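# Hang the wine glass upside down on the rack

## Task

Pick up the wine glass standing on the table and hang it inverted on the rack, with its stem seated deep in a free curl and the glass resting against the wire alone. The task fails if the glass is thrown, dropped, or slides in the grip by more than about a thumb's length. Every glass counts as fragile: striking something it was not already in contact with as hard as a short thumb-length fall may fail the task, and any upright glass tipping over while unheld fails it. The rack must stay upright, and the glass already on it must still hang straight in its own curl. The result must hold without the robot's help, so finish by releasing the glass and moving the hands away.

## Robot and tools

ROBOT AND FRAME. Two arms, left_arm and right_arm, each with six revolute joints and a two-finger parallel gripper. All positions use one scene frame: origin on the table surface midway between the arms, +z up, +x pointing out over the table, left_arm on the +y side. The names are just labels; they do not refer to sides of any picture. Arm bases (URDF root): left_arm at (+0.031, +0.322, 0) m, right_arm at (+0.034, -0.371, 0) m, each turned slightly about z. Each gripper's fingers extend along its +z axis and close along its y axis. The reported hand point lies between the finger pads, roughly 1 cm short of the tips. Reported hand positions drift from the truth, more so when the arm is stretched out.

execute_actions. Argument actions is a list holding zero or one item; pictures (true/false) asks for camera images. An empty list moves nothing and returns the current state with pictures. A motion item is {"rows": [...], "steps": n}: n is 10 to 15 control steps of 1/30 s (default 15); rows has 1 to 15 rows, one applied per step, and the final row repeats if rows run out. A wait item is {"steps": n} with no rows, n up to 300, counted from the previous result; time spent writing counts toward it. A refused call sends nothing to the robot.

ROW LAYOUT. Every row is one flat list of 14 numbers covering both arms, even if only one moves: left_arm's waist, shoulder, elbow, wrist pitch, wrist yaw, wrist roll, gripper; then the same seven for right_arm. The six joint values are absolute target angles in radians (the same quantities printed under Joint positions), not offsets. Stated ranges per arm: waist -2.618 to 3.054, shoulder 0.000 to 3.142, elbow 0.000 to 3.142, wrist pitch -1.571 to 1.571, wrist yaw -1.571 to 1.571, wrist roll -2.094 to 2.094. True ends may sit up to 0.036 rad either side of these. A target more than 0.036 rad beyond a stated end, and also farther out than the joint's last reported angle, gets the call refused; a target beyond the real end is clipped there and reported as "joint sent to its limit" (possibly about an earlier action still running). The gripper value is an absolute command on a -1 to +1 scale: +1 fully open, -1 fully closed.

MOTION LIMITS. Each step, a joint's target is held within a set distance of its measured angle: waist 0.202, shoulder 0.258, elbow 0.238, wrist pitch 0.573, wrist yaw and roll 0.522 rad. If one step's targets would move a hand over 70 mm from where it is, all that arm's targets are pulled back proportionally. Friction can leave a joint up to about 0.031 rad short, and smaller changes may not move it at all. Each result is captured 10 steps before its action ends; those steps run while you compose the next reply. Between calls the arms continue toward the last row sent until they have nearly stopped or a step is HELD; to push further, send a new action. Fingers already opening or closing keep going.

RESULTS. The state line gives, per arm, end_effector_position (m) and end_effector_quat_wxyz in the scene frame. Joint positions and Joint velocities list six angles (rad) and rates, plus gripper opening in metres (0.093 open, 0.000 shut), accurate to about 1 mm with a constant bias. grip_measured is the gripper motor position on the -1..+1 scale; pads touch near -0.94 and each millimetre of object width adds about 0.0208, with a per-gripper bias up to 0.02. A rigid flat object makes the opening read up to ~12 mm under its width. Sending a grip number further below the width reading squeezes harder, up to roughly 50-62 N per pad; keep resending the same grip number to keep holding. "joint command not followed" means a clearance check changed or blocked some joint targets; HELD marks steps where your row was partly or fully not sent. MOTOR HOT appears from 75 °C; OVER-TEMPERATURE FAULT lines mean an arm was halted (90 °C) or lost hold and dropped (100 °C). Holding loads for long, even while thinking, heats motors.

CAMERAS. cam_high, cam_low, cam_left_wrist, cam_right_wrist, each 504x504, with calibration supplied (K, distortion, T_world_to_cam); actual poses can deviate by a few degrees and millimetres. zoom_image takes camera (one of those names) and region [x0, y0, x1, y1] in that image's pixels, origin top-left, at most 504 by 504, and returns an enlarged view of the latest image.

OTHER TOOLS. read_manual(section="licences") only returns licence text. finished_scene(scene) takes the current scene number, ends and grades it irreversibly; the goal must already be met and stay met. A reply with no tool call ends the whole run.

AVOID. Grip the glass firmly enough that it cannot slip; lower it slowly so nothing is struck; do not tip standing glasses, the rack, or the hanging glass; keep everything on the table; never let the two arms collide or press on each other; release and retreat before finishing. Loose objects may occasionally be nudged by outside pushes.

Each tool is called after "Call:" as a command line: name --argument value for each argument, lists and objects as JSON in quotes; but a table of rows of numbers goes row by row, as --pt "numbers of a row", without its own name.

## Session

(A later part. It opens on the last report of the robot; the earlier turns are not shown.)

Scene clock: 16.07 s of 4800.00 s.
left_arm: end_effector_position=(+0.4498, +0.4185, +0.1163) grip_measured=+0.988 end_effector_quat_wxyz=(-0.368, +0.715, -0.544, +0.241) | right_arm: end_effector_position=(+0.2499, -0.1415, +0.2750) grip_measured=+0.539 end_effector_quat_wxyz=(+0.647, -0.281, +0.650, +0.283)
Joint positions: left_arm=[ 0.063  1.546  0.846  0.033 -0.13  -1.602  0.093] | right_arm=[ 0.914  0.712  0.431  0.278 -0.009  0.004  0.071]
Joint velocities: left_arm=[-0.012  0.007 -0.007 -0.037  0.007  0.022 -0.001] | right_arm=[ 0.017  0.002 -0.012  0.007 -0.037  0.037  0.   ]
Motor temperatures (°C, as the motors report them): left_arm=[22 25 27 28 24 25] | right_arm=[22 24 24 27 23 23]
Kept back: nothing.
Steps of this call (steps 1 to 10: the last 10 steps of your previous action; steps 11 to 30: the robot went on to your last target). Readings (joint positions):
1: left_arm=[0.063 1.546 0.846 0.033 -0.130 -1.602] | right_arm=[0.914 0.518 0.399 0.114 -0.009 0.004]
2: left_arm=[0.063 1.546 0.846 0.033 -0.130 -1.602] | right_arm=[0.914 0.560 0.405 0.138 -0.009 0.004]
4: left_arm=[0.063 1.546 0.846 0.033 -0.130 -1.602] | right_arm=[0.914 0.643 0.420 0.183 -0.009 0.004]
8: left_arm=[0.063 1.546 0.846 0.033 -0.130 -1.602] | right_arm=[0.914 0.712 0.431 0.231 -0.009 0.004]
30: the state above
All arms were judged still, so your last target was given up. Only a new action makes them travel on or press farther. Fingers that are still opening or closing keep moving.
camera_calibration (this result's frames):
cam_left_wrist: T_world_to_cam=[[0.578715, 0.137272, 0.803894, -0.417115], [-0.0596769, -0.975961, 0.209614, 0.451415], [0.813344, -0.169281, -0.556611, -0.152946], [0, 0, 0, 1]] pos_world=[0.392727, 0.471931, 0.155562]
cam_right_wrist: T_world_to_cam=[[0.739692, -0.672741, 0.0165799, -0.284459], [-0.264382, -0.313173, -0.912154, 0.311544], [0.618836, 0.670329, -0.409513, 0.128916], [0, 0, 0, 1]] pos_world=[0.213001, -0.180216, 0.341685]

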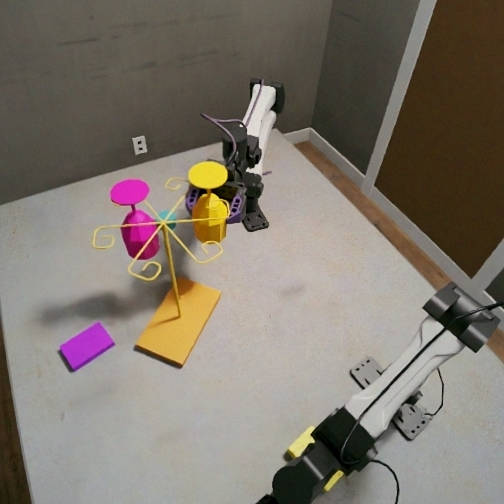

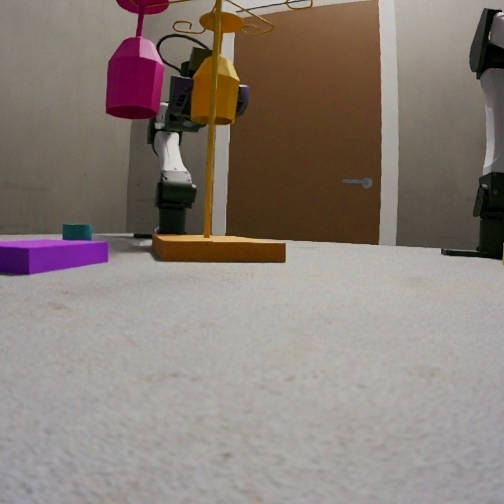

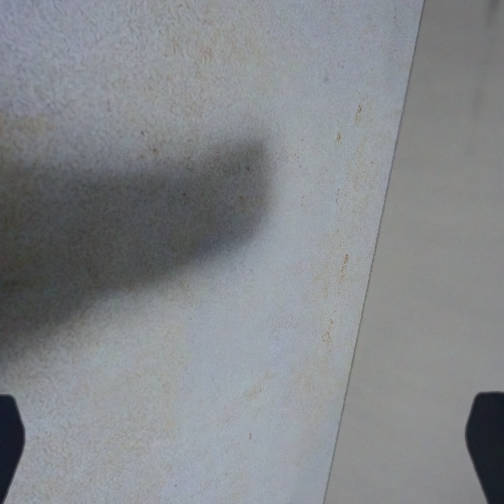

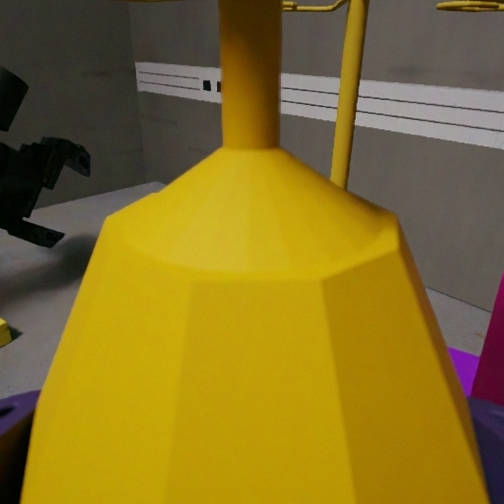

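Call:
execute_actions --actions '[{"rows":[[0.063,1.546,0.846,0.033,-0.13,-1.602,1,0.92,0.76,0.465,0.36,0,0,0.15],[0.063,1.546,0.846,0.033,-0.13,-1.602,1,0.92,0.8,0.475,0.4,0,0,0.15],[0.063,1.546,0.846,0.033,-0.13,-1.602,1,0.92,0.84,0.485,0.44,0,0,0.15],[0.063,1.546,0.846,0.033,-0.13,-1.602,1,0.92,0.88,0.495,0.47,0,0,0.15],[0.063,1.546,0.846,0.033,-0.13,-1.602,1,0.92,0.92,0.505,0.5,0,0,0.15],[0.063,1.546,0.846,0.033,-0.13,-1.602,1,0.92,0.96,0.515,0.53,0,0,0.15],[0.063,1.546,0.846,0.033,-0.13,-1.602,1,0.92,1.0,0.53,0.56,0,0,0.15],[0.063,1.546,0.846,0.033,-0.13,-1.602,1,0.92,1.04,0.545,0.58,0,0,0.15],[0.063,1.546,0.846,0.033,-0.13,-1.602,1,0.92,1.07,0.555,0.6,0,0,0.15],[0.063,1.546,0.846,0.033,-0.13,-1.602,1,0.92,1.1,0.57,0.61,0,0,0.15],[0.063,1.546,0.846,0.033,-0.13,-1.602,1,0.92,1.13,0.58,0.615,0,0,0.15],[0.063,1.546,0.846,0.033,-0.13,-1.602,1,0.92,1.15,0.585,0.615,0,0,0.15]]}]'

Call:
execute_actions --actions '[{"steps":30}]' --pictures true

Call:
zoom_image --camera "cam_low" --region '[190, 0, 310, 70]'

Scene clock: 16.90 s of 4800.00 s.
left_arm: end_effector_position=(+0.4498, +0.4185, +0.1163) grip_measured=+0.988 end_effector_quat_wxyz=(-0.368, +0.715, -0.544, +0.241) | right_arm: end_effector_position=(+0.2643, -0.1264, +0.2782) grip_measured=+0.539 end_effector_quat_wxyz=(+0.650, -0.280, +0.648, +0.284)
Joint positions: left_arm=[ 0.063  1.546  0.846  0.033 -0.13  -1.602  0.093] | right_arm=[ 0.914  0.836  0.467  0.373 -0.009  0.004  0.071]
Joint velocities: left_arm=[-0.002  0.007 -0.002 -0.037 -0.037  0.007  0.   ] | right_arm=[ 0.012  1.165  0.359  0.784 -0.051 -0.007  0.   ]
Motor temperatures (°C, as the motors report them): left_arm=[22 25 27 28 24 25] | right_arm=[22 24 24 27 23 23]
Steps of this call (steps 1 to 20: nothing new was sent; steps 21 to 25: the first 5 steps of this action). Readings (joint positions):
21: left_arm=[0.063 1.546 0.846 0.033 -0.130 -1.602] | right_arm=[0.914 0.717 0.431 0.286 -0.009 0.004]
22: left_arm=[0.063 1.546 0.846 0.033 -0.130 -1.602] | right_arm=[0.914 0.733 0.436 0.301 -0.009 0.004]
24: left_arm=[0.063 1.546 0.846 0.033 -0.130 -1.602] | right_arm=[0.914 0.796 0.455 0.347 -0.009 0.004]
25: the state above

Scene clock: 17.90 s of 4800.00 s.
left_arm: end_effector_position=(+0.4498, +0.4185, +0.1163) grip_measured=+0.988 end_effector_quat_wxyz=(-0.368, +0.715, -0.544, +0.241) | right_arm: end_effector_position=(+0.3021, -0.0866, +0.2680) grip_measured=+0.539 end_effector_quat_wxyz=(+0.647, -0.280, +0.650, +0.283)
Joint positions: left_arm=[ 0.063  1.546  0.846  0.033 -0.13  -1.602  0.093] | right_arm=[ 0.914  1.144  0.558  0.583 -0.009  0.004  0.071]
Joint velocities: left_arm=[-0.017 -0.022 -0.022 -0.037 -0.022 -0.037  0.   ] | right_arm=[ 0.007  0.012  0.012 -0.007 -0.051 -0.022  0.001]
Motor temperatures (°C, as the motors report them): left_arm=[22 25 27 28 24 25] | right_arm=[22 24 24 27 23 23]
Kept back: nothing.
Steps of this call (steps 1 to 10: the last 10 steps of your previous action; steps 11 to 30: the robot went on to your last target). Readings (joint positions):
1: left_arm=[0.063 1.546 0.846 0.033 -0.130 -1.602] | right_arm=[0.914 0.877 0.479 0.401 -0.009 0.004]
2: left_arm=[0.063 1.546 0.846 0.033 -0.130 -1.602] | right_arm=[0.914 0.919 0.490 0.427 -0.009 0.004]
4: left_arm=[0.063 1.546 0.846 0.033 -0.130 -1.602] | right_arm=[0.914 1.000 0.514 0.474 -0.009 0.004]
8: left_arm=[0.063 1.546 0.846 0.033 -0.130 -1.602] | right_arm=[0.914 1.122 0.555 0.536 -0.009 0.004]
30: the state above
camera_calibration (this result's frames):
cam_left_wrist: T_world_to_cam=[[0.578715, 0.137272, 0.803894, -0.417115], [-0.0596769, -0.975961, 0.209614, 0.451415], [0.813344, -0.169281, -0.556611, -0.152946], [0, 0, 0, 1]] pos_world=[0.392727, 0.471931, 0.155562]
cam_right_wrist: T_world_to_cam=[[0.739683, -0.672751, 0.0165969, -0.286034], [-0.263903, -0.312669, -0.912466, 0.336116], [0.619051, 0.670555, -0.408817, 0.0566463], [0, 0, 0, 1]] pos_world=[0.26521, -0.125321, 0.334599]

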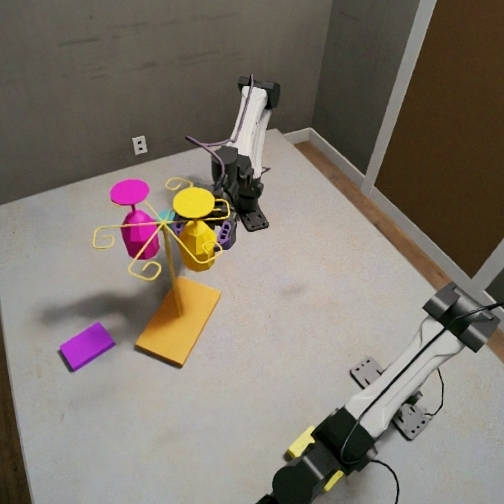

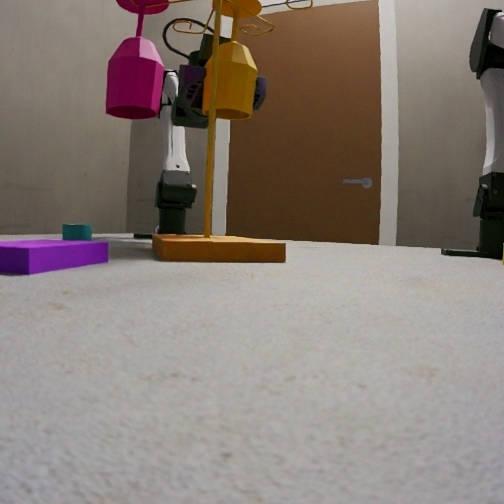

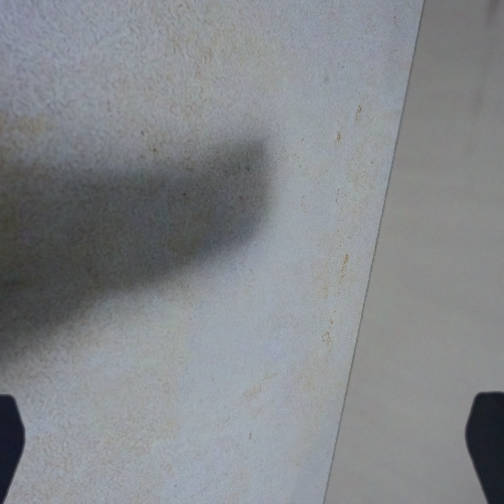

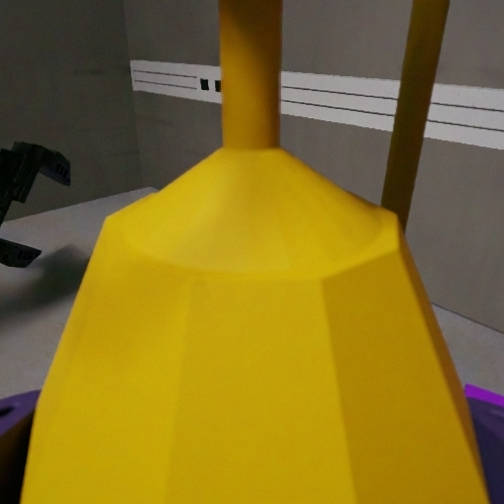

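Region (190, 0, 310, 70) of cam_low's 504x504 image, scaled by 4.200, with more detail than that image has; it fills the top 294 rows of this view, and the rest is white.

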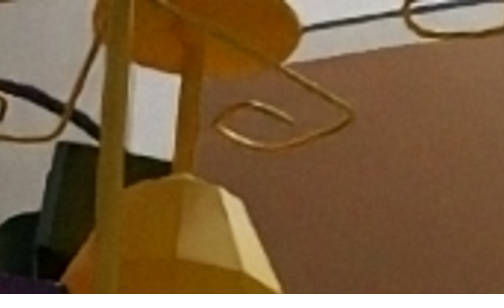

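Call:
execute_actions --actions '[{"rows":[[0.063,1.546,0.846,0.033,-0.13,-1.602,1,0.94,1.15,0.52,0.645,0,0,0.15],[0.063,1.546,0.846,0.033,-0.13,-1.602,1,0.94,1.15,0.52,0.645,0,0,0.15],[0.063,1.546,0.846,0.033,-0.13,-1.602,1,0.96,1.15,0.52,0.645,0,0,0.15],[0.063,1.546,0.846,0.033,-0.13,-1.602,1,0.96,1.15,0.52,0.645,0,0,0.15],[0.063,1.546,0.846,0.033,-0.13,-1.602,1,0.98,1.15,0.52,0.645,0,0,0.15],[0.063,1.546,0.846,0.033,-0.13,-1.602,1,0.98,1.15,0.52,0.645,0,0,0.15],[0.063,1.546,0.846,0.033,-0.13,-1.602,1,0.995,1.15,0.52,0.645,0,0,0.15]]}]'

Call:
execute_actions --actions '[{"steps":25}]' --pictures true

Call:
zoom_image --camera "cam_low" --region '[190, 0, 310, 70]'

Scene clock: 18.87 s of 4800.00 s.
left_arm: end_effector_position=(+0.4498, +0.4185, +0.1163) grip_measured=+0.988 end_effector_quat_wxyz=(-0.368, +0.715, -0.544, +0.241) | right_arm: end_effector_position=(+0.2908, -0.0794, +0.2606) grip_measured=+0.539 end_effector_quat_wxyz=(+0.641, -0.291, +0.647, +0.292)
Joint positions: left_arm=[ 0.063  1.546  0.846  0.033 -0.13  -1.602  0.093] | right_arm=[ 0.95   1.144  0.533  0.604 -0.003  0.004  0.071]
Joint velocities: left_arm=[-0.007 -0.012 -0.012 -0.037 -0.007 -0.066  0.   ] | right_arm=[ 0.31  -0.022 -0.066 -0.051 -0.022  0.051 -0.002]
Motor temperatures (°C, as the motors report them): left_arm=[22 25 27 28 24 25] | right_arm=[22 24 24 27 23 23]
Steps of this call (steps 1 to 15: the robot went on to your last target; steps 16 to 24: nothing new was sent; steps 25 to 29: the first 5 steps of this action). Readings (joint positions):
25: left_arm=[0.063 1.546 0.846 0.033 -0.130 -1.602] | right_arm=[0.917 1.144 0.554 0.590 -0.006 0.004]
26: left_arm=[0.063 1.546 0.846 0.033 -0.130 -1.602] | right_arm=[0.922 1.144 0.547 0.599 -0.006 0.004]
28: left_arm=[0.063 1.546 0.846 0.033 -0.130 -1.602] | right_arm=[0.939 1.144 0.536 0.604 -0.004 0.004]
29: the state above

Scene clock: 19.70 s of 4800.00 s.
left_arm: end_effector_position=(+0.4498, +0.4185, +0.1163) grip_measured=+0.988 end_effector_quat_wxyz=(-0.368, +0.715, -0.544, +0.241) | right_arm: end_effector_position=(+0.2795, -0.0702, +0.2614) grip_measured=+0.539 end_effector_quat_wxyz=(+0.638, -0.302, +0.640, +0.305)
Joint positions: left_arm=[ 0.063  1.546  0.846  0.033 -0.13  -1.602  0.093] | right_arm=[ 0.988  1.144  0.529  0.613 -0.003  0.004  0.071]
Joint velocities: left_arm=[-0.002  0.012 -0.007 -0.037 -0.007 -0.051  0.   ] | right_arm=[ 0.002 -0.032 -0.007 -0.066 -0.022 -0.037  0.001]
Motor temperatures (°C, as the motors report them): left_arm=[22 25 27 29 24 25] | right_arm=[22 24 24 28 23 23]
Kept back: nothing.
Steps of this call (steps 1 to 10: the last 10 steps of your previous action; steps 11 to 25: the robot went on to your last target). Readings (joint positions):
1: left_arm=[0.063 1.546 0.846 0.033 -0.130 -1.602] | right_arm=[0.960 1.144 0.530 0.604 -0.003 0.004]
2: left_arm=[0.063 1.546 0.846 0.033 -0.130 -1.602] | right_arm=[0.970 1.144 0.529 0.604 -0.003 0.004]
4: left_arm=[0.063 1.546 0.846 0.033 -0.130 -1.602] | right_arm=[0.984 1.144 0.529 0.607 -0.003 0.004]
8: left_arm=[0.063 1.546 0.846 0.033 -0.130 -1.602] | right_arm=[0.988 1.144 0.529 0.611 -0.003 0.004]
25: the state above
camera_calibration (this result's frames):
cam_left_wrist: T_world_to_cam=[[0.578715, 0.137272, 0.803894, -0.417115], [-0.0596769, -0.975961, 0.209614, 0.451415], [0.813344, -0.169281, -0.556611, -0.152946], [0, 0, 0, 1]] pos_world=[0.392727, 0.471931, 0.155562]
cam_right_wrist: T_world_to_cam=[[0.78385, -0.620728, 0.0166275, -0.266844], [-0.241284, -0.329146, -0.912932, 0.321942], [0.572156, 0.71159, -0.407772, 0.0726452], [0, 0, 0, 1]] pos_world=[0.24528, -0.111365, 0.327971]

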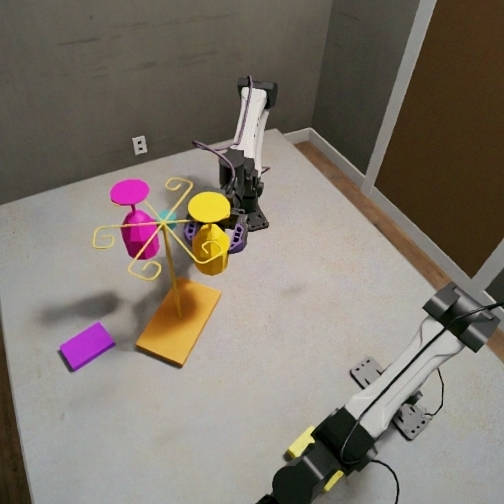

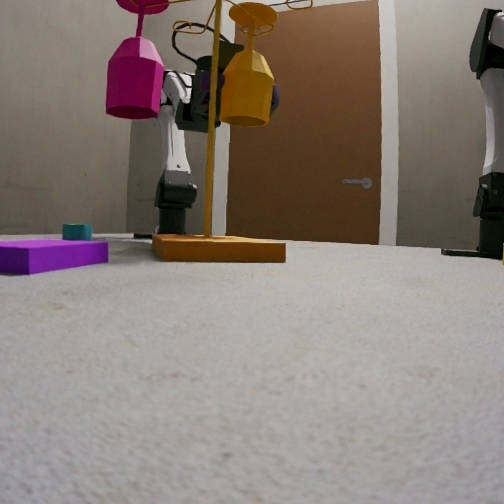

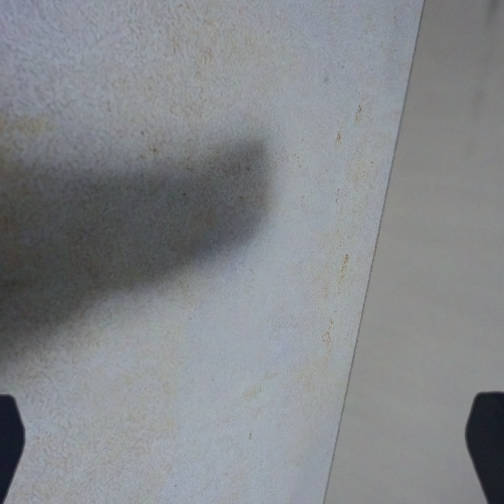

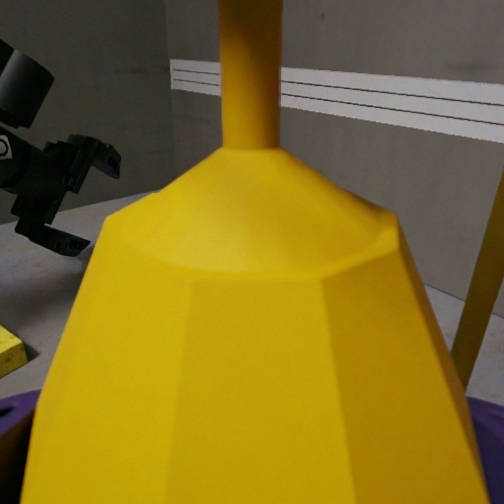

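Region (190, 0, 310, 70) of cam_low's 504x504 image, scaled by 4.200, with more detail than that image has; it fills the top 294 rows of this view, and the rest is white.

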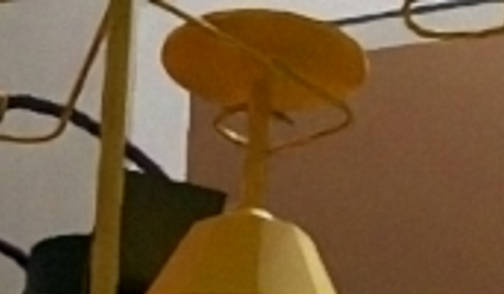

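Call:
execute_actions --actions '[{"rows":[[0.063,1.546,0.846,0.033,-0.13,-1.602,1,1.005,1.125,0.515,0.62,0,0,0.15],[0.063,1.546,0.846,0.033,-0.13,-1.602,1,1.015,1.118,0.512,0.62,0,0,0.15],[0.063,1.546,0.846,0.033,-0.13,-1.602,1,1.025,1.11,0.51,0.61,0,0,0.15],[0.063,1.546,0.846,0.033,-0.13,-1.602,1,1.035,1.103,0.507,0.61,0,0,0.15],[0.063,1.546,0.846,0.033,-0.13,-1.602,1,1.045,1.095,0.504,0.6,0,0,0.15],[0.063,1.546,0.846,0.033,-0.13,-1.602,1,1.057,1.088,0.5,0.6,0,0,0.15]]}]'

Call:
execute_actions --actions '[{"steps":25}]' --pictures true

Call:
zoom_image --camera "cam_low" --region '[190, 0, 310, 70]'

Scene clock: 20.57 s of 4800.00 s.
left_arm: end_effector_position=(+0.4498, +0.4185, +0.1163) grip_measured=+0.988 end_effector_quat_wxyz=(-0.368, +0.715, -0.544, +0.241) | right_arm: end_effector_position=(+0.2685, -0.0645, +0.2612) grip_measured=+0.539 end_effector_quat_wxyz=(+0.633, -0.312, +0.635, +0.314)
Joint positions: left_arm=[ 0.063  1.546  0.846  0.033 -0.13  -1.602  0.093] | right_arm=[ 1.02   1.131  0.523  0.606 -0.001  0.004  0.071]
Joint velocities: left_arm=[-0.007  0.007 -0.012 -0.037  0.051 -0.037  0.001] | right_arm=[ 0.3   -0.203 -0.115 -0.066 -0.007 -0.066  0.001]
Motor temperatures (°C, as the motors report them): left_arm=[22 25 27 29 24 25] | right_arm=[22 24 24 28 23 23]
Steps of this call (steps 1 to 15: the robot went on to your last target; steps 16 to 21: nothing new was sent; steps 22 to 26: the first 5 steps of this action). Readings (joint positions):
22: left_arm=[0.063 1.546 0.846 0.033 -0.130 -1.602] | right_arm=[0.989 1.144 0.529 0.613 -0.003 0.004]
23: left_arm=[0.063 1.546 0.846 0.033 -0.130 -1.602] | right_arm=[0.994 1.144 0.529 0.613 -0.002 0.004]
25: left_arm=[0.063 1.546 0.846 0.033 -0.130 -1.602] | right_arm=[1.010 1.138 0.527 0.609 -0.001 0.004]
26: the state above

Scene clock: 21.40 s of 4800.00 s.
left_arm: end_effector_position=(+0.4498, +0.4185, +0.1163) grip_measured=+0.988 end_effector_quat_wxyz=(-0.368, +0.715, -0.544, +0.241) | right_arm: end_effector_position=(+0.2567, -0.0611, +0.2606) grip_measured=+0.539 end_effector_quat_wxyz=(+0.627, -0.322, +0.632, +0.323)
Joint positions: left_arm=[ 0.063  1.546  0.846  0.033 -0.13  -1.602  0.093] | right_arm=[ 1.05   1.109  0.512  0.592 -0.001  0.004  0.071]
Joint velocities: left_arm=[-0.007 -0.007  0.007 -0.022  0.051 -0.007  0.   ] | right_arm=[-0.002 -0.002 -0.007 -0.007 -0.066 -0.007 -0.001]
Motor temperatures (°C, as the motors report them): left_arm=[22 25 28 29 24 25] | right_arm=[22 24 24 28 23 23]
Kept back: nothing.
Steps of this call (steps 1 to 10: the last 10 steps of your previous action; steps 11 to 25: the robot went on to your last target). Readings (joint positions):
1: left_arm=[0.063 1.546 0.846 0.033 -0.130 -1.602] | right_arm=[1.031 1.124 0.519 0.602 -0.001 0.004]
2: left_arm=[0.063 1.546 0.846 0.033 -0.130 -1.602] | right_arm=[1.041 1.117 0.515 0.600 -0.001 0.004]
4: left_arm=[0.063 1.546 0.846 0.033 -0.130 -1.602] | right_arm=[1.050 1.110 0.512 0.597 -0.001 0.004]
8: left_arm=[0.063 1.546 0.846 0.033 -0.130 -1.602] | right_arm=[1.050 1.109 0.512 0.595 -0.001 0.004]
25: the state above
camera_calibration (this result's frames):
cam_left_wrist: T_world_to_cam=[[0.578715, 0.137272, 0.803894, -0.417115], [-0.0596769, -0.975961, 0.209614, 0.451415], [0.813344, -0.169281, -0.556611, -0.152946], [0, 0, 0, 1]] pos_world=[0.392727, 0.471931, 0.155562]
cam_right_wrist: T_world_to_cam=[[0.819857, -0.572328, 0.0165677, -0.249619], [-0.223254, -0.346189, -0.911214, 0.312552], [0.527249, 0.743367, -0.4116, 0.0933791], [0, 0, 0, 1]] pos_world=[0.225197, -0.104077, 0.327372]

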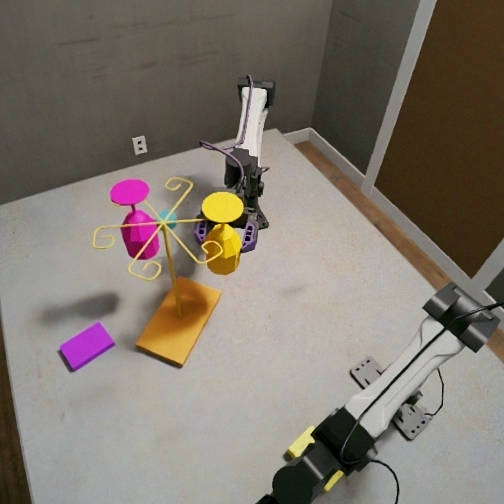

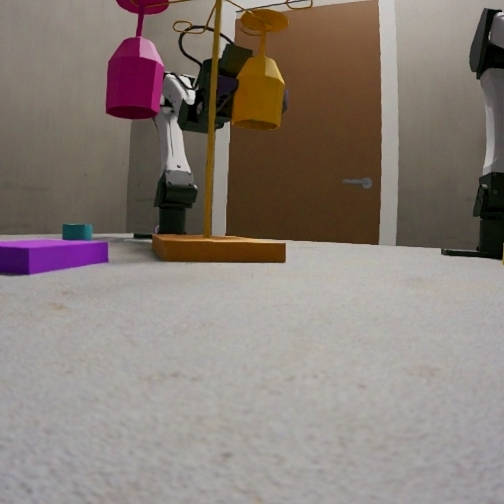

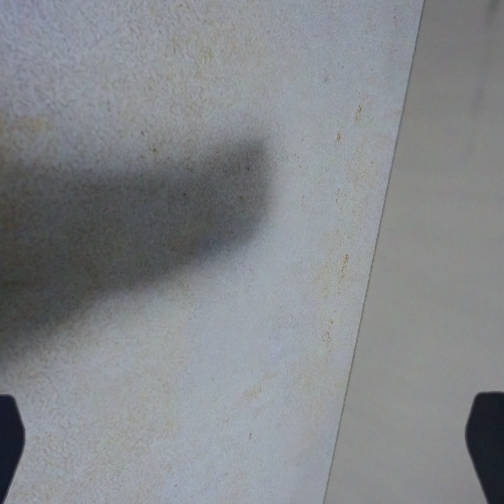

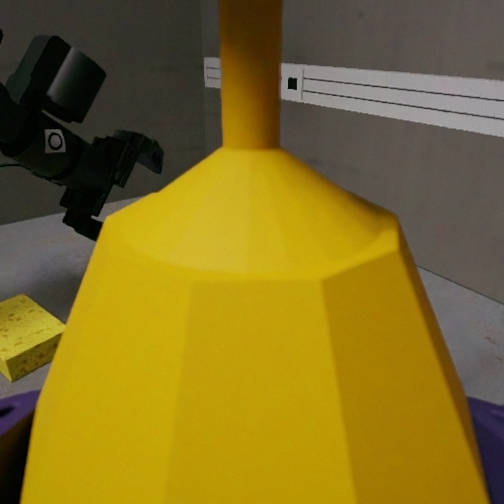

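Region (190, 0, 310, 70) of cam_low's 504x504 image, scaled by 4.200, with more detail than that image has; it fills the top 294 rows of this view, and the rest is white.

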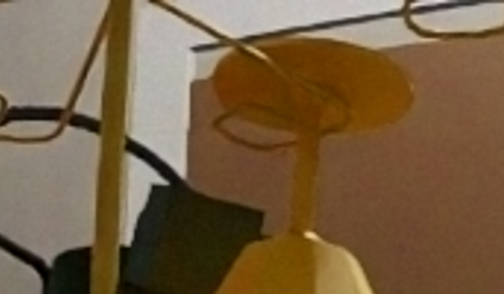

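Retract ~18mm, then waist back.

Call:
execute_actions --actions '[{"rows":[[0.063,1.546,0.846,0.033,-0.13,-1.602,1,1.05,1.065,0.49,0.59,0,0,0.15],[0.063,1.546,0.846,0.033,-0.13,-1.602,1,1.05,1.045,0.48,0.58,0,0,0.15],[0.063,1.546,0.846,0.033,-0.13,-1.602,1,1.045,1.02,0.47,0.565,0,0,0.15],[0.063,1.546,0.846,0.033,-0.13,-1.602,1,1.04,1.0,0.46,0.555,0,0,0.15]]}]'

Call:
execute_actions --actions '[{"rows":[[0.063,1.546,0.846,0.033,-0.13,-1.602,1,1.02,1.0,0.46,0.555,0,0,0.15],[0.063,1.546,0.846,0.033,-0.13,-1.602,1,1.02,1.0,0.46,0.555,0,0,0.15],[0.063,1.546,0.846,0.033,-0.13,-1.602,1,0.995,1.0,0.46,0.555,0,0,0.15]]}]'

Call:
execute_actions --actions '[{"steps":25}]' --pictures true

Call:
zoom_image --camera "cam_low" --region '[190, 0, 310, 70]'

Scene clock: 22.10 s of 4800.00 s.
left_arm: end_effector_position=(+0.4498, +0.4185, +0.1163) grip_measured=+0.988 end_effector_quat_wxyz=(-0.368, +0.715, -0.544, +0.241) | right_arm: end_effector_position=(+0.2492, -0.0716, +0.2620) grip_measured=+0.539 end_effector_quat_wxyz=(+0.629, -0.321, +0.629, +0.324)
Joint positions: left_arm=[ 0.063  1.546  0.846  0.033 -0.13  -1.602  0.093] | right_arm=[ 1.05   1.041  0.478  0.565 -0.001  0.004  0.071]
Joint velocities: left_arm=[-0.007 -0.022 -0.022  0.007  0.007 -0.007  0.   ] | right_arm=[-0.007 -0.501 -0.212 -0.139 -0.022  0.007 -0.   ]
Motor temperatures (°C, as the motors report them): left_arm=[22 25 28 29 24 25] | right_arm=[22 24 24 28 23 23]
Steps of this call (steps 1 to 15: the robot went on to your last target; step 16: nothing new was sent; steps 17 to 21: the first 5 steps of this action). Readings (joint positions):
17: left_arm=[0.063 1.546 0.846 0.033 -0.130 -1.602] | right_arm=[1.050 1.106 0.511 0.590 -0.001 0.004]
18: left_arm=[0.063 1.546 0.846 0.033 -0.130 -1.602] | right_arm=[1.050 1.096 0.506 0.586 -0.001 0.004]
20: left_arm=[0.063 1.546 0.846 0.033 -0.130 -1.602] | right_arm=[1.050 1.060 0.487 0.571 -0.001 0.004]
21: the state above

Scene clock: 22.60 s of 4800.00 s.
left_arm: end_effector_position=(+0.4498, +0.4185, +0.1163) grip_measured=+0.988 end_effector_quat_wxyz=(-0.368, +0.715, -0.544, +0.241) | right_arm: end_effector_position=(+0.2586, -0.0836, +0.2627) grip_measured=+0.539 end_effector_quat_wxyz=(+0.635, -0.309, +0.636, +0.312)
Joint positions: left_arm=[ 0.063  1.546  0.846  0.033 -0.13  -1.602  0.093] | right_arm=[ 1.009  1.018  0.472  0.547 -0.003  0.004  0.071]
Joint velocities: left_arm=[-0.007  0.007  0.027  0.051  0.037 -0.037  0.001] | right_arm=[-0.208  0.002  0.002 -0.037  0.037  0.037 -0.   ]
Motor temperatures (°C, as the motors report them): left_arm=[22 25 28 29 24 25] | right_arm=[22 24 25 28 23 23]
Steps of this call (steps 1 to 10: the last 10 steps of your previous action; steps 11 to 15: the first 5 steps of this action). Readings (joint positions):
11: left_arm=[0.063 1.546 0.846 0.033 -0.130 -1.602] | right_arm=[1.047 1.018 0.472 0.549 -0.003 0.004]
12: left_arm=[0.063 1.546 0.846 0.033 -0.130 -1.602] | right_arm=[1.040 1.018 0.472 0.549 -0.003 0.004]
14: left_arm=[0.063 1.546 0.846 0.033 -0.130 -1.602] | right_arm=[1.018 1.018 0.472 0.548 -0.004 0.004]
15: the state above

Scene clock: 23.43 s of 4800.00 s.
left_arm: end_effector_position=(+0.4498, +0.4185, +0.1163) grip_measured=+0.988 end_effector_quat_wxyz=(-0.368, +0.715, -0.544, +0.241) | right_arm: end_effector_position=(+0.2607, -0.0852, +0.2626) grip_measured=+0.539 end_effector_quat_wxyz=(+0.636, -0.306, +0.637, +0.309)
Joint positions: left_arm=[ 0.063  1.546  0.846  0.033 -0.13  -1.602  0.093] | right_arm=[ 1.002  1.018  0.472  0.547 -0.002  0.004  0.071]
Joint velocities: left_arm=[-0.007 -0.012 -0.017 -0.037 -0.037  0.022  0.   ] | right_arm=[-0.012  0.002 -0.007  0.037 -0.051  0.007  0.   ]
Motor temperatures (°C, as the motors report them): left_arm=[22 25 28 29 24 25] | right_arm=[22 24 25 28 23 23]
Kept back: nothing.
Steps of this call (steps 1 to 10: the last 10 steps of your previous action; steps 11 to 15: the robot went on to your last target; steps 16 to 25: nothing new was sent). Readings (joint positions):
1: left_arm=[0.063 1.546 0.846 0.033 -0.130 -1.602] | right_arm=[1.004 1.018 0.472 0.547 -0.002 0.004]
2: left_arm=[0.063 1.546 0.846 0.033 -0.130 -1.602] | right_arm=[1.002 1.018 0.472 0.547 -0.002 0.004]
4: left_arm=[0.063 1.546 0.846 0.033 -0.130 -1.602] | right_arm=[1.002 1.018 0.472 0.547 -0.002 0.004]
8: left_arm=[0.063 1.546 0.846 0.033 -0.130 -1.602] | right_arm=[1.002 1.018 0.472 0.547 -0.002 0.004]
25: the state above
All arms were judged still, so your last target was given up. Only a new action makes them travel on or press farther. Fingers that are still opening or closing keep moving.
camera_calibration (this result's frames):
cam_left_wrist: T_world_to_cam=[[0.578715, 0.137272, 0.803894, -0.417115], [-0.0596769, -0.975961, 0.209614, 0.451415], [0.813344, -0.169281, -0.556611, -0.152946], [0, 0, 0, 1]] pos_world=[0.392727, 0.471931, 0.155562]
cam_right_wrist: T_world_to_cam=[[0.792047, -0.610232, 0.0166582, -0.262712], [-0.235782, -0.330975, -0.913708, 0.312116], [0.563087, 0.719772, -0.40603, 0.097205], [0, 0, 0, 1]] pos_world=[0.226937, -0.126978, 0.329028]

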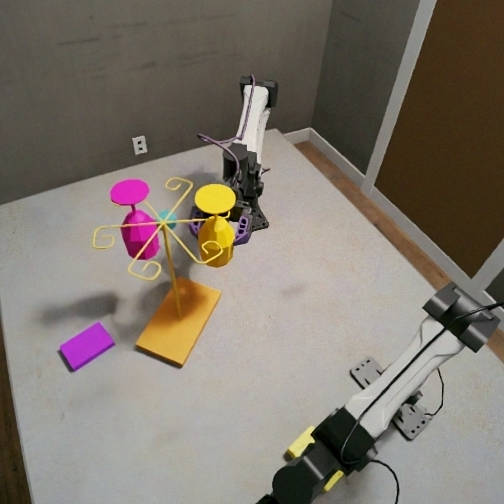

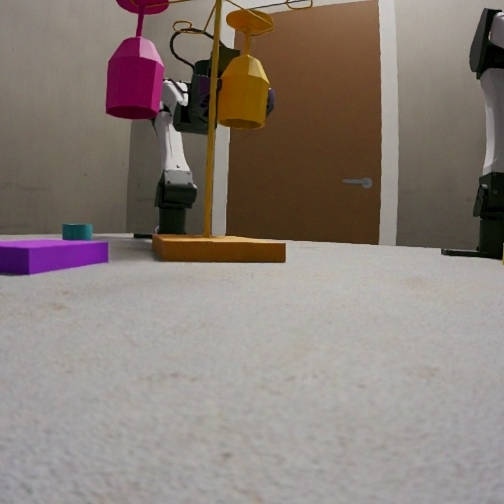

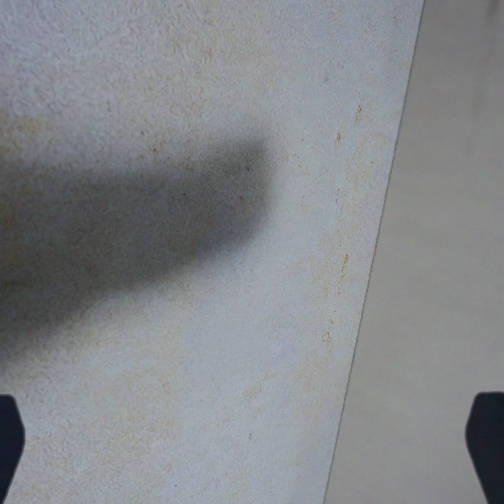

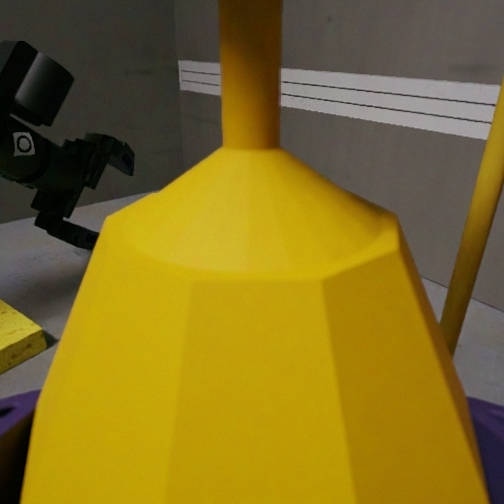

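Region (190, 0, 310, 70) of cam_low's 504x504 image, scaled by 4.200, with more detail than that image has; it fills the top 294 rows of this view, and the rest is white.

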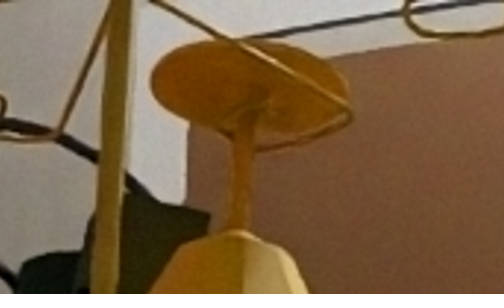

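Call:
execute_actions --actions '[{"rows":[[0.063,1.546,0.846,0.033,-0.13,-1.602,1,0.995,1.0,0.435,0.595,0,0,0.15]]}]'

Call:
execute_actions --actions '[{"rows":[[0.063,1.546,0.846,0.033,-0.13,-1.602,1,0.995,1.0,0.435,0.595,0,0,1]]}]'

Call:
execute_actions --actions '[{"rows":[[0.063,1.546,0.846,0.033,-0.13,-1.602,1,0.995,0.9,0.4,0.48,0,0,1],[0.063,1.546,0.846,0.033,-0.13,-1.602,1,0.995,0.82,0.38,0.4,0,0,1],[0.063,1.546,0.846,0.033,-0.13,-1.602,1,0.995,0.74,0.36,0.33,0,0,1],[0.063,1.546,0.846,0.033,-0.13,-1.602,1,0.995,0.66,0.34,0.26,0,0,1],[0.063,1.546,0.846,0.033,-0.13,-1.602,1,0.995,0.58,0.33,0.19,0,0,1],[0.063,1.546,0.846,0.033,-0.13,-1.602,1,0.995,0.5,0.32,0.12,0,0,1],[0.063,1.546,0.846,0.033,-0.13,-1.602,1,0.995,0.2,0.3,-0.5,0,0,1]]}]'

Call:
execute_actions --actions '[{"steps":60}]'

Call:
finished_scene --scene 2

Scene clock: 24.10 s of 4800.00 s.
left_arm: end_effector_position=(+0.4498, +0.4185, +0.1163) grip_measured=+0.988 end_effector_quat_wxyz=(-0.368, +0.715, -0.544, +0.241) | right_arm: end_effector_position=(+0.2595, -0.0868, +0.2539) grip_measured=+0.539 end_effector_quat_wxyz=(+0.633, -0.308, +0.640, +0.308)
Joint positions: left_arm=[ 0.063  1.546  0.846  0.033 -0.13  -1.602  0.093] | right_arm=[ 1.002  1.018  0.447  0.56  -0.002  0.004  0.071]
Joint velocities: left_arm=[-0.022 -0.022 -0.002  0.007  0.022  0.037  0.   ] | right_arm=[ 0.002 -0.002 -0.09  -0.051 -0.007 -0.037 -0.   ]
Motor temperatures (°C, as the motors report them): left_arm=[22 26 28 29 24 25] | right_arm=[22 24 25 29 23 23]
Steps of this call (steps 1 to 15: nothing new was sent; steps 16 to 20: the first 5 steps of this action). Readings (joint positions):
16: left_arm=[0.063 1.546 0.846 0.033 -0.130 -1.602] | right_arm=[1.002 1.018 0.468 0.552 -0.002 0.004]
17: left_arm=[0.063 1.546 0.846 0.033 -0.130 -1.602] | right_arm=[1.002 1.018 0.462 0.559 -0.002 0.004]
19: left_arm=[0.063 1.546 0.846 0.033 -0.130 -1.602] | right_arm=[1.002 1.018 0.451 0.560 -0.002 0.004]
20: the state above

Scene clock: 24.60 s of 4800.00 s.
left_arm: end_effector_position=(+0.4498, +0.4185, +0.1163) grip_measured=+0.988 end_effector_quat_wxyz=(-0.368, +0.715, -0.544, +0.241) | right_arm: end_effector_position=(+0.2593, -0.0870, +0.2558) grip_measured=+1.000 end_effector_quat_wxyz=(+0.636, -0.306, +0.637, +0.309)
Joint positions: left_arm=[ 0.063  1.546  0.846  0.033 -0.13  -1.602  0.093] | right_arm=[ 1.002  1.018  0.444  0.574 -0.002  0.004  0.093]
Joint velocities: left_arm=[-0.017 -0.007  0.012 -0.081 -0.037  0.051 -0.   ] | right_arm=[-0.002  0.007  0.002  0.037  0.022  0.066  0.   ]
Motor temperatures (°C, as the motors report them): left_arm=[22 26 28 29 24 25] | right_arm=[22 24 25 29 23 23]
Steps of this call (steps 1 to 10: the last 10 steps of your previous action; steps 11 to 15: the first 5 steps of this action). Readings (joint positions):
11: left_arm=[0.063 1.546 0.846 0.033 -0.130 -1.602] | right_arm=[1.002 1.018 0.444 0.563 -0.002 0.004]
12: left_arm=[0.063 1.546 0.846 0.033 -0.130 -1.602] | right_arm=[1.002 1.018 0.444 0.566 -0.002 0.004]
14: left_arm=[0.063 1.546 0.846 0.033 -0.130 -1.602] | right_arm=[1.002 1.018 0.444 0.572 -0.002 0.004]
15: the state above

Scene clock: 25.10 s of 4800.00 s.
left_arm: end_effector_position=(+0.4498, +0.4185, +0.1163) grip_measured=+0.988 end_effector_quat_wxyz=(-0.368, +0.715, -0.544, +0.241) | right_arm: end_effector_position=(+0.2307, -0.1229, +0.2656) grip_measured=+1.000 end_effector_quat_wxyz=(+0.645, -0.302, +0.628, +0.314)
Joint positions: left_arm=[ 0.063  1.546  0.846  0.033 -0.13  -1.602  0.093] | right_arm=[ 1.002  0.731  0.367  0.393 -0.002  0.004  0.093]
Joint velocities: left_arm=[-0.007 -0.022 -0.017  0.022 -0.007  0.051 -0.001] | right_arm=[ 0.002 -2.444 -0.471 -1.458  0.066  0.022  0.   ]
Motor temperatures (°C, as the motors report them): left_arm=[22 26 28 29 24 25] | right_arm=[22 24 25 29 23 23]
Steps of this call (steps 1 to 10: the last 10 steps of your previous action; steps 11 to 15: the first 5 steps of this action). Readings (joint positions):
11: left_arm=[0.063 1.546 0.846 0.033 -0.130 -1.602] | right_arm=[1.002 1.002 0.441 0.564 -0.002 0.004]
12: left_arm=[0.063 1.546 0.846 0.033 -0.130 -1.602] | right_arm=[1.002 0.960 0.426 0.531 -0.002 0.004]
14: left_arm=[0.063 1.546 0.846 0.033 -0.130 -1.602] | right_arm=[1.002 0.816 0.385 0.442 -0.002 0.004]
15: the state above

Scene clock: 27.10 s of 4800.00 s.
left_arm: end_effector_position=(+0.4498, +0.4185, +0.1163) grip_measured=+0.988 end_effector_quat_wxyz=(-0.368, +0.715, -0.544, +0.241) | right_arm: end_effector_position=(+0.1731, -0.1952, +0.1594) grip_measured=+1.000 end_effector_quat_wxyz=(+0.499, -0.360, +0.750, +0.243)
Joint positions: left_arm=[ 0.063  1.546  0.846  0.033 -0.13  -1.602  0.093] | right_arm=[ 1.002  0.211  0.309 -0.491 -0.002  0.004  0.093]
Joint velocities: left_arm=[-0.007  0.007 -0.002  0.066 -0.022  0.007 -0.   ] | right_arm=[ 0.012  0.007 -0.007 -0.066  0.007  0.022  0.   ]
Motor temperatures (°C, as the motors report them): left_arm=[22 26 28 29 24 25] | right_arm=[22 24 25 29 23 23]
Kept back: nothing.
Steps of this call (steps 1 to 10: the last 10 steps of your previous action; steps 11 to 45: the robot went on to your last target; steps 46 to 60: nothing new was sent). Readings (joint positions):
1: left_arm=[0.063 1.546 0.846 0.033 -0.130 -1.602] | right_arm=[1.002 0.646 0.354 0.341 -0.002 0.004]
2: left_arm=[0.063 1.546 0.846 0.033 -0.130 -1.602] | right_arm=[1.002 0.560 0.348 0.262 -0.002 0.004]
4: left_arm=[0.063 1.546 0.846 0.033 -0.130 -1.602] | right_arm=[1.002 0.389 0.339 0.080 -0.002 0.004]
8: left_arm=[0.063 1.546 0.846 0.033 -0.130 -1.602] | right_arm=[1.002 0.218 0.333 -0.213 -0.002 0.004]
60: the state above
All arms were judged still, so your last target was given up. Only a new action makes them travel on or press farther. Fingers that are still opening or closing keep moving.

The scene is finished: the task was done.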